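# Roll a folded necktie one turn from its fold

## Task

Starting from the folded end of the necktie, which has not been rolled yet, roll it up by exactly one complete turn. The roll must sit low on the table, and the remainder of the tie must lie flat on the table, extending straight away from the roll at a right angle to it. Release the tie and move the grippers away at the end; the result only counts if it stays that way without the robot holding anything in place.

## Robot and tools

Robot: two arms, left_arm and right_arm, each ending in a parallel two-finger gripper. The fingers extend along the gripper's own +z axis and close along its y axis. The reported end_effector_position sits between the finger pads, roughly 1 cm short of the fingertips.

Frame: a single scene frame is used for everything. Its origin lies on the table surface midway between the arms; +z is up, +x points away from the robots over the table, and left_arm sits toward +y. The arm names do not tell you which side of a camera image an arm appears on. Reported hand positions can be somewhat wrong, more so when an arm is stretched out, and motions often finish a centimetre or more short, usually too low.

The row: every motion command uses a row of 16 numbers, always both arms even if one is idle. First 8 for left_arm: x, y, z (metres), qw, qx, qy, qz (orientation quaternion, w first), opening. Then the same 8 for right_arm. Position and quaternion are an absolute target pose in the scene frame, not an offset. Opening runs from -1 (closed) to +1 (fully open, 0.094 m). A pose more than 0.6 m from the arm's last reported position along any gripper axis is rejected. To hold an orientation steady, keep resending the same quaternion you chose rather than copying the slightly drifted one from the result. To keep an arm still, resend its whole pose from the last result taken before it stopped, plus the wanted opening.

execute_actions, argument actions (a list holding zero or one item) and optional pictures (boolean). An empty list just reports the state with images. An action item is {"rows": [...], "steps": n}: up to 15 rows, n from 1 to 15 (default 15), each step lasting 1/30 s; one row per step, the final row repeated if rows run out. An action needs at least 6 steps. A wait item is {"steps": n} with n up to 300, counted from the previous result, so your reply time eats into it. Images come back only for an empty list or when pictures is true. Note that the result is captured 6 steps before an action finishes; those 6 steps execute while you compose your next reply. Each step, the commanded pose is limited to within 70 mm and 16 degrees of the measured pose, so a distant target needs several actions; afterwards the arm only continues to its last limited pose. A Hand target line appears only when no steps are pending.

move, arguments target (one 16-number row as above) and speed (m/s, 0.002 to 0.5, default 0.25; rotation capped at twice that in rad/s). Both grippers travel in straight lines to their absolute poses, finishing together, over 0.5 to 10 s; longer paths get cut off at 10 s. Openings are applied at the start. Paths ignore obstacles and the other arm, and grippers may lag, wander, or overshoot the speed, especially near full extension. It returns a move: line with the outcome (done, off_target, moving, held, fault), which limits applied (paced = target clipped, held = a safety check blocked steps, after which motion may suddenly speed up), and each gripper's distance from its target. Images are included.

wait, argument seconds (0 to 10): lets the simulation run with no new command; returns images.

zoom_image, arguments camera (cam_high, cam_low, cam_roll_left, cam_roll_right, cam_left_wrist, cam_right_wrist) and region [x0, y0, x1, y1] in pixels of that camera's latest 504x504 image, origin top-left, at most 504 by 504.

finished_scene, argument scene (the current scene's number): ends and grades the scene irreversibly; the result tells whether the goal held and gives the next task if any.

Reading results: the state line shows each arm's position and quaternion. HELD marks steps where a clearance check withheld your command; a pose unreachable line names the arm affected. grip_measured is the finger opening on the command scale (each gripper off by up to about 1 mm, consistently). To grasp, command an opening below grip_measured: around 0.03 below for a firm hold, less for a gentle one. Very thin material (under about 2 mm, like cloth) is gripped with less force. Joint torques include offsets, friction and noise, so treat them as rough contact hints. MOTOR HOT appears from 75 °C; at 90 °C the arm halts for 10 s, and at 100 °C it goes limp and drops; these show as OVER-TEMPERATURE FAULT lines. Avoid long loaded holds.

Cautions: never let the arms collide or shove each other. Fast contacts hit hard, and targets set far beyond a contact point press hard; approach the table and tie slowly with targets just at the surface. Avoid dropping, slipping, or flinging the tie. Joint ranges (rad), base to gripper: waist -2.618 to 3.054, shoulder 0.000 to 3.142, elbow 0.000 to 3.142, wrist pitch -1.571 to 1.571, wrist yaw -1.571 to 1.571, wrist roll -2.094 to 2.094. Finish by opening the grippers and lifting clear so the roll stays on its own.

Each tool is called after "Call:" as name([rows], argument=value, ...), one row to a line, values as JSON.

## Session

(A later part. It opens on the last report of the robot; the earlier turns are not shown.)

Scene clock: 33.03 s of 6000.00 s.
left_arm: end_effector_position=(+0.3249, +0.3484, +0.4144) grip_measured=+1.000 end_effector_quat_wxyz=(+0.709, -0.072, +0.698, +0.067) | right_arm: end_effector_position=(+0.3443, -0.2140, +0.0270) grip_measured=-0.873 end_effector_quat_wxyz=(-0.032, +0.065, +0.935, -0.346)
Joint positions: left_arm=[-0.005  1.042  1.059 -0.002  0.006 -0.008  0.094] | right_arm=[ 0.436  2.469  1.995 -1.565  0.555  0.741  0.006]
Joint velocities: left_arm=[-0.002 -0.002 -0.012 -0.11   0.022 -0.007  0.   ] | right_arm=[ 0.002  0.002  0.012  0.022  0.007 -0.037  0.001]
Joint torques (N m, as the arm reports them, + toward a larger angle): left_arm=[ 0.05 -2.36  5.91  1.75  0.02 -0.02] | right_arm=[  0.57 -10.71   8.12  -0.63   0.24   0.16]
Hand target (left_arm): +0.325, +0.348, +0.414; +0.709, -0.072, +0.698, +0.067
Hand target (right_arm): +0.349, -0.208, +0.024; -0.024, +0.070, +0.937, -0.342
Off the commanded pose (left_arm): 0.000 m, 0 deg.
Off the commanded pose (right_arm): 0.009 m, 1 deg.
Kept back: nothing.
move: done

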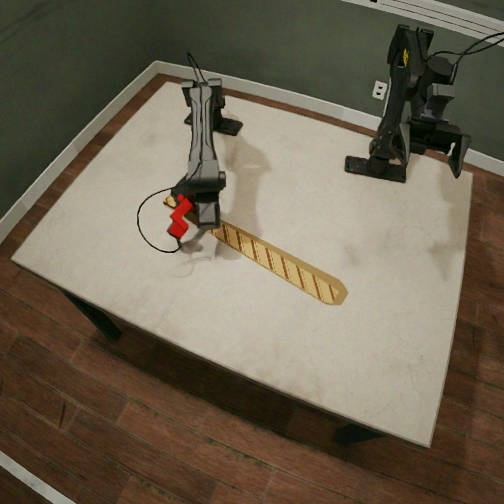

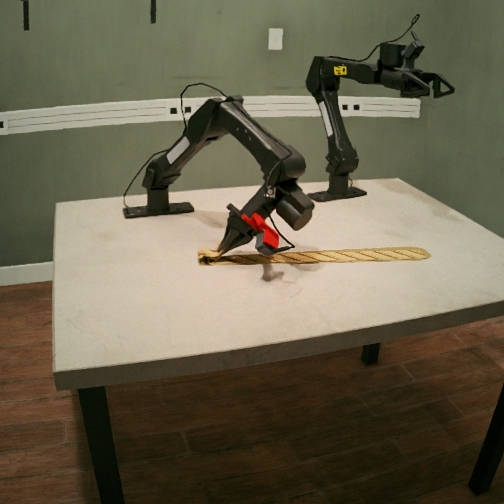

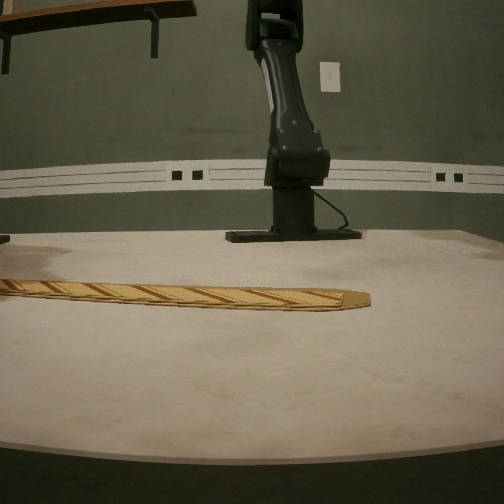

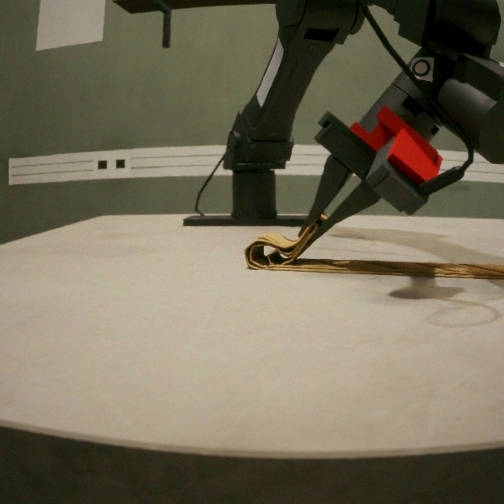

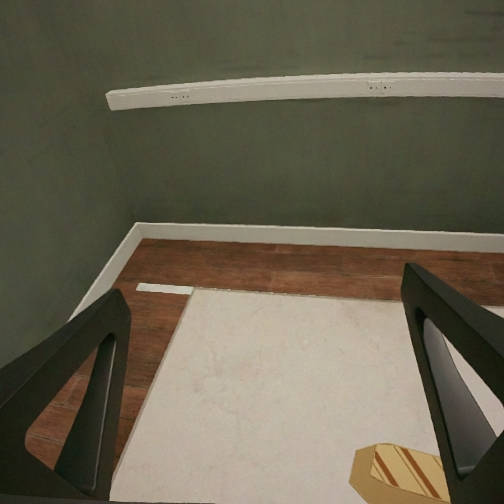

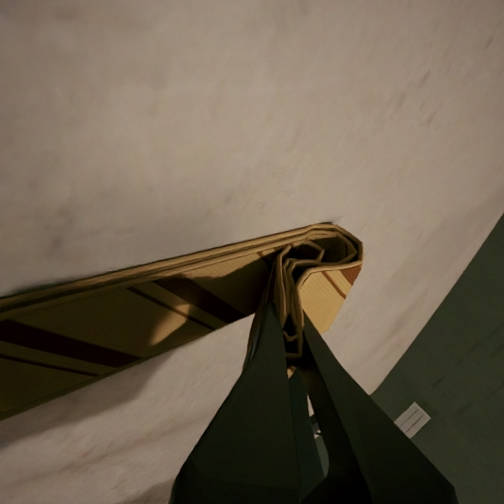

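Call:
move(target=[0.3249,0.3484,0.4144,0.709,-0.072,0.698,0.067,1,0.354,-0.175,0.036,-0.019,0.071,0.963,-0.259,-0.45], speed=0.1)

Call:
move(target=[0.3249,0.3484,0.4144,0.709,-0.072,0.698,0.067,1,0.27,-0.17,0.17,0,0,1,0,-0.45], speed=0.35)

Call:
zoom_image(camera="cam_roll_right", region=[200,180,400,300])

Scene clock: 35.23 s of 6000.00 s.
left_arm: end_effector_position=(+0.3249, +0.3484, +0.4144) grip_measured=+1.000 end_effector_quat_wxyz=(+0.709, -0.072, +0.698, +0.067) | right_arm: end_effector_position=(+0.3426, -0.1852, +0.0217) grip_measured=-0.452 end_effector_quat_wxyz=(-0.049, +0.069, +0.957, -0.278)
Joint positions: left_arm=[-0.005  1.042  1.059 -0.002  0.006 -0.008  0.094] | right_arm=[ 0.449  2.469  2.04  -1.547  0.418  0.711  0.026]
Joint velocities: left_arm=[-0.002  0.007 -0.007 -0.007  0.037  0.022  0.   ] | right_arm=[-0.007 -0.002  0.022 -0.037  0.007  0.022 -0.   ]
Joint torques (N m, as the arm reports them, + toward a larger angle): left_arm=[ 0.06 -2.33  5.9   1.74  0.02 -0.04] | right_arm=[  0.61 -14.48   8.31  -0.44   0.19  -0.01]
Hand target (left_arm): +0.325, +0.348, +0.414; +0.709, -0.072, +0.698, +0.067
Hand target (right_arm): +0.354, -0.175, +0.036; -0.018, +0.071, +0.963, -0.259
Off the commanded pose (left_arm): 0.000 m, 0 deg.
Off the commanded pose (right_arm): 0.021 m, 4 deg.
Kept back: nothing.
move: off_target (right_arm)

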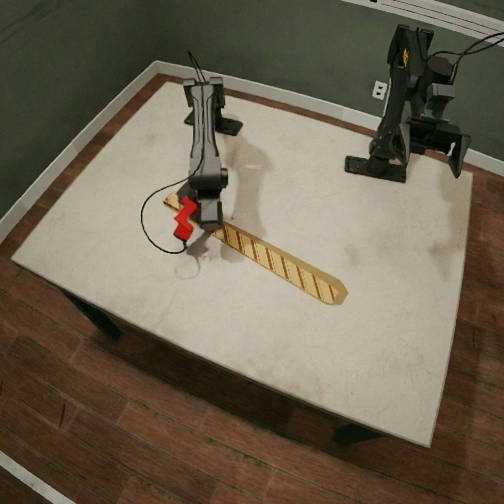

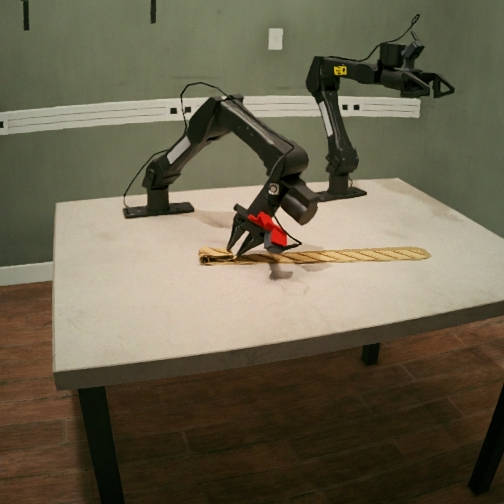

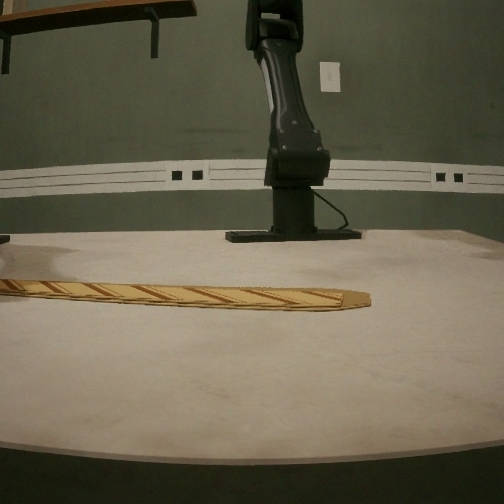

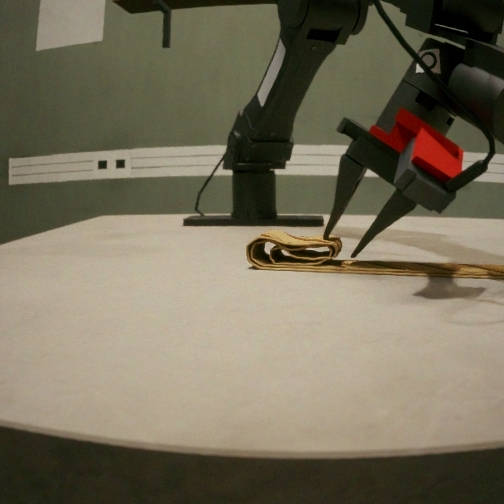

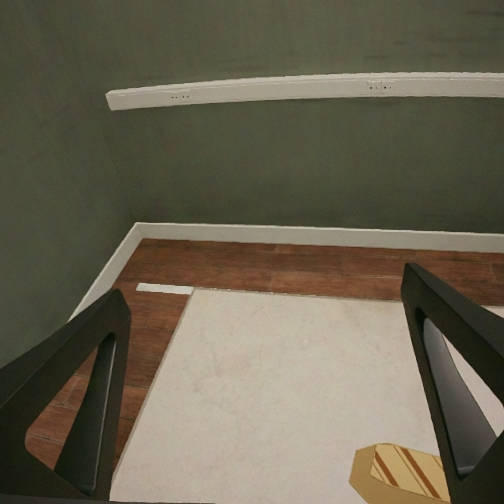

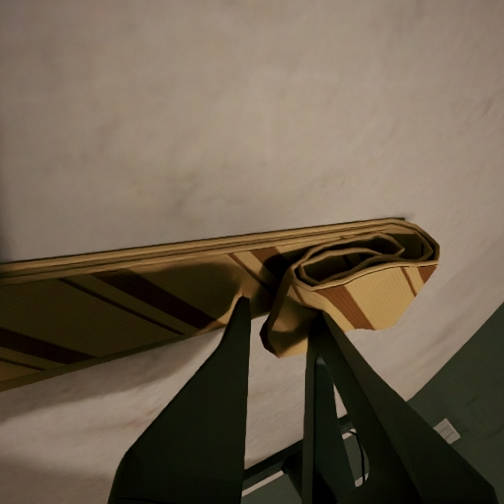

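Scene clock: 36.70 s of 6000.00 s.
left_arm: end_effector_position=(+0.3249, +0.3484, +0.4144) grip_measured=+1.000 end_effector_quat_wxyz=(+0.709, -0.072, +0.698, +0.067) | right_arm: end_effector_position=(+0.2784, -0.1636, +0.1727) grip_measured=-0.452 end_effector_quat_wxyz=(+0.013, +0.000, +1.000, +0.002)
Joint positions: left_arm=[-0.005  1.042  1.059 -0.002  0.006 -0.008  0.094] | right_arm=[ 0.383  1.808  1.751 -1.489  0.007  0.414  0.026]
Joint velocities: left_arm=[-0.012 -0.007  0.017 -0.081 -0.007 -0.037  0.   ] | right_arm=[-0.002  0.012  0.007  0.051 -0.051  0.007 -0.   ]
Joint torques (N m, as the arm reports them, + toward a larger angle): left_arm=[ 0.05 -2.37  5.95  1.74  0.   -0.02] | right_arm=[-0.61 -8.53  4.77  0.14 -0.04 -0.07]
Hand target (left_arm): +0.325, +0.348, +0.414; +0.709, -0.072, +0.698, +0.067
Hand target (right_arm): +0.273, -0.168, +0.170; +0.002, -0.000, +1.000, +0.000
Off the commanded pose (left_arm): 0.000 m, 0 deg.
Off the commanded pose (right_arm): 0.011 m, 1 deg.
Kept back: nothing.
move: off_target (right_arm)

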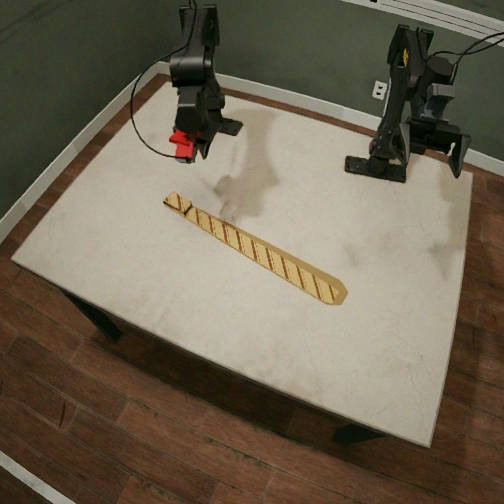

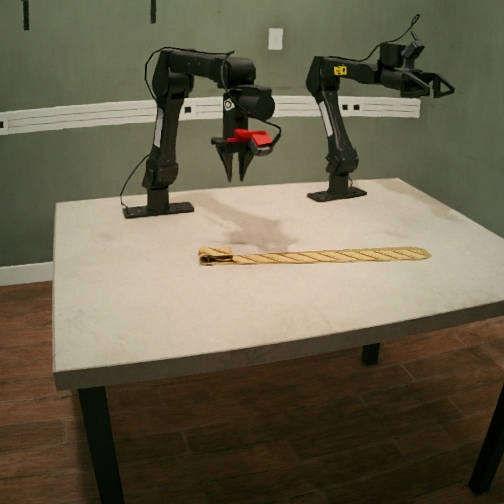

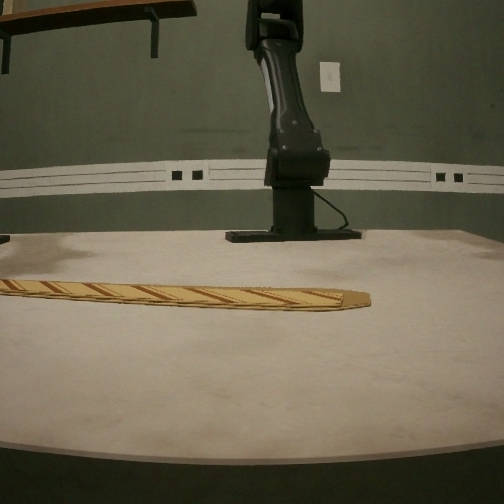

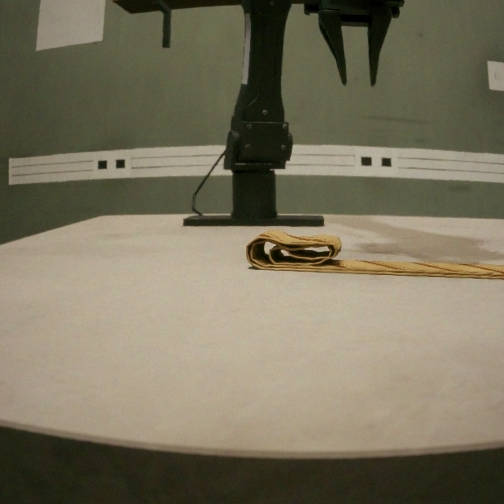

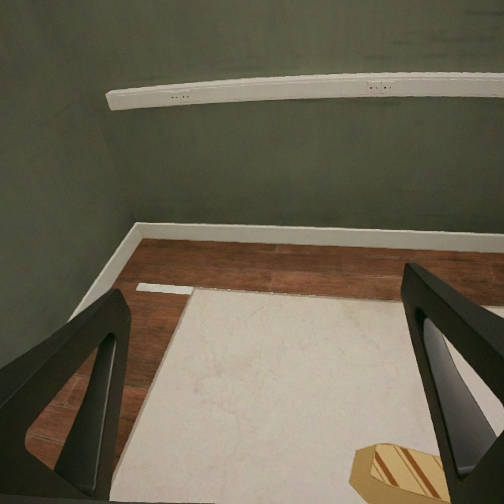

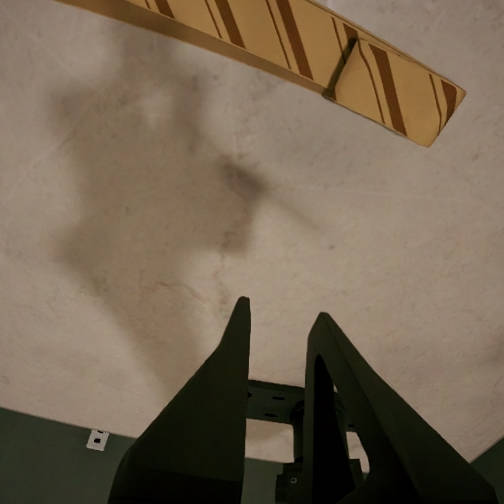

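Region (200, 180, 400, 300) of cam_roll_right's 504x504 image, scaled by 2.520, with more detail than that image has; it fills the top 302 rows of this view, and the rest is white.

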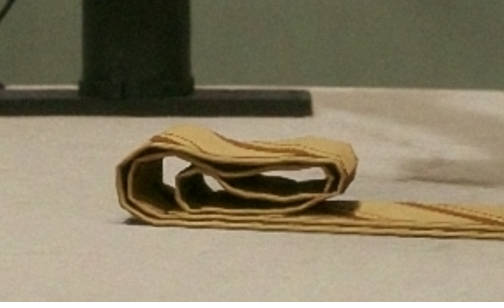

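Call:
finished_scene(scene=2)

The scene is finished: the task was done.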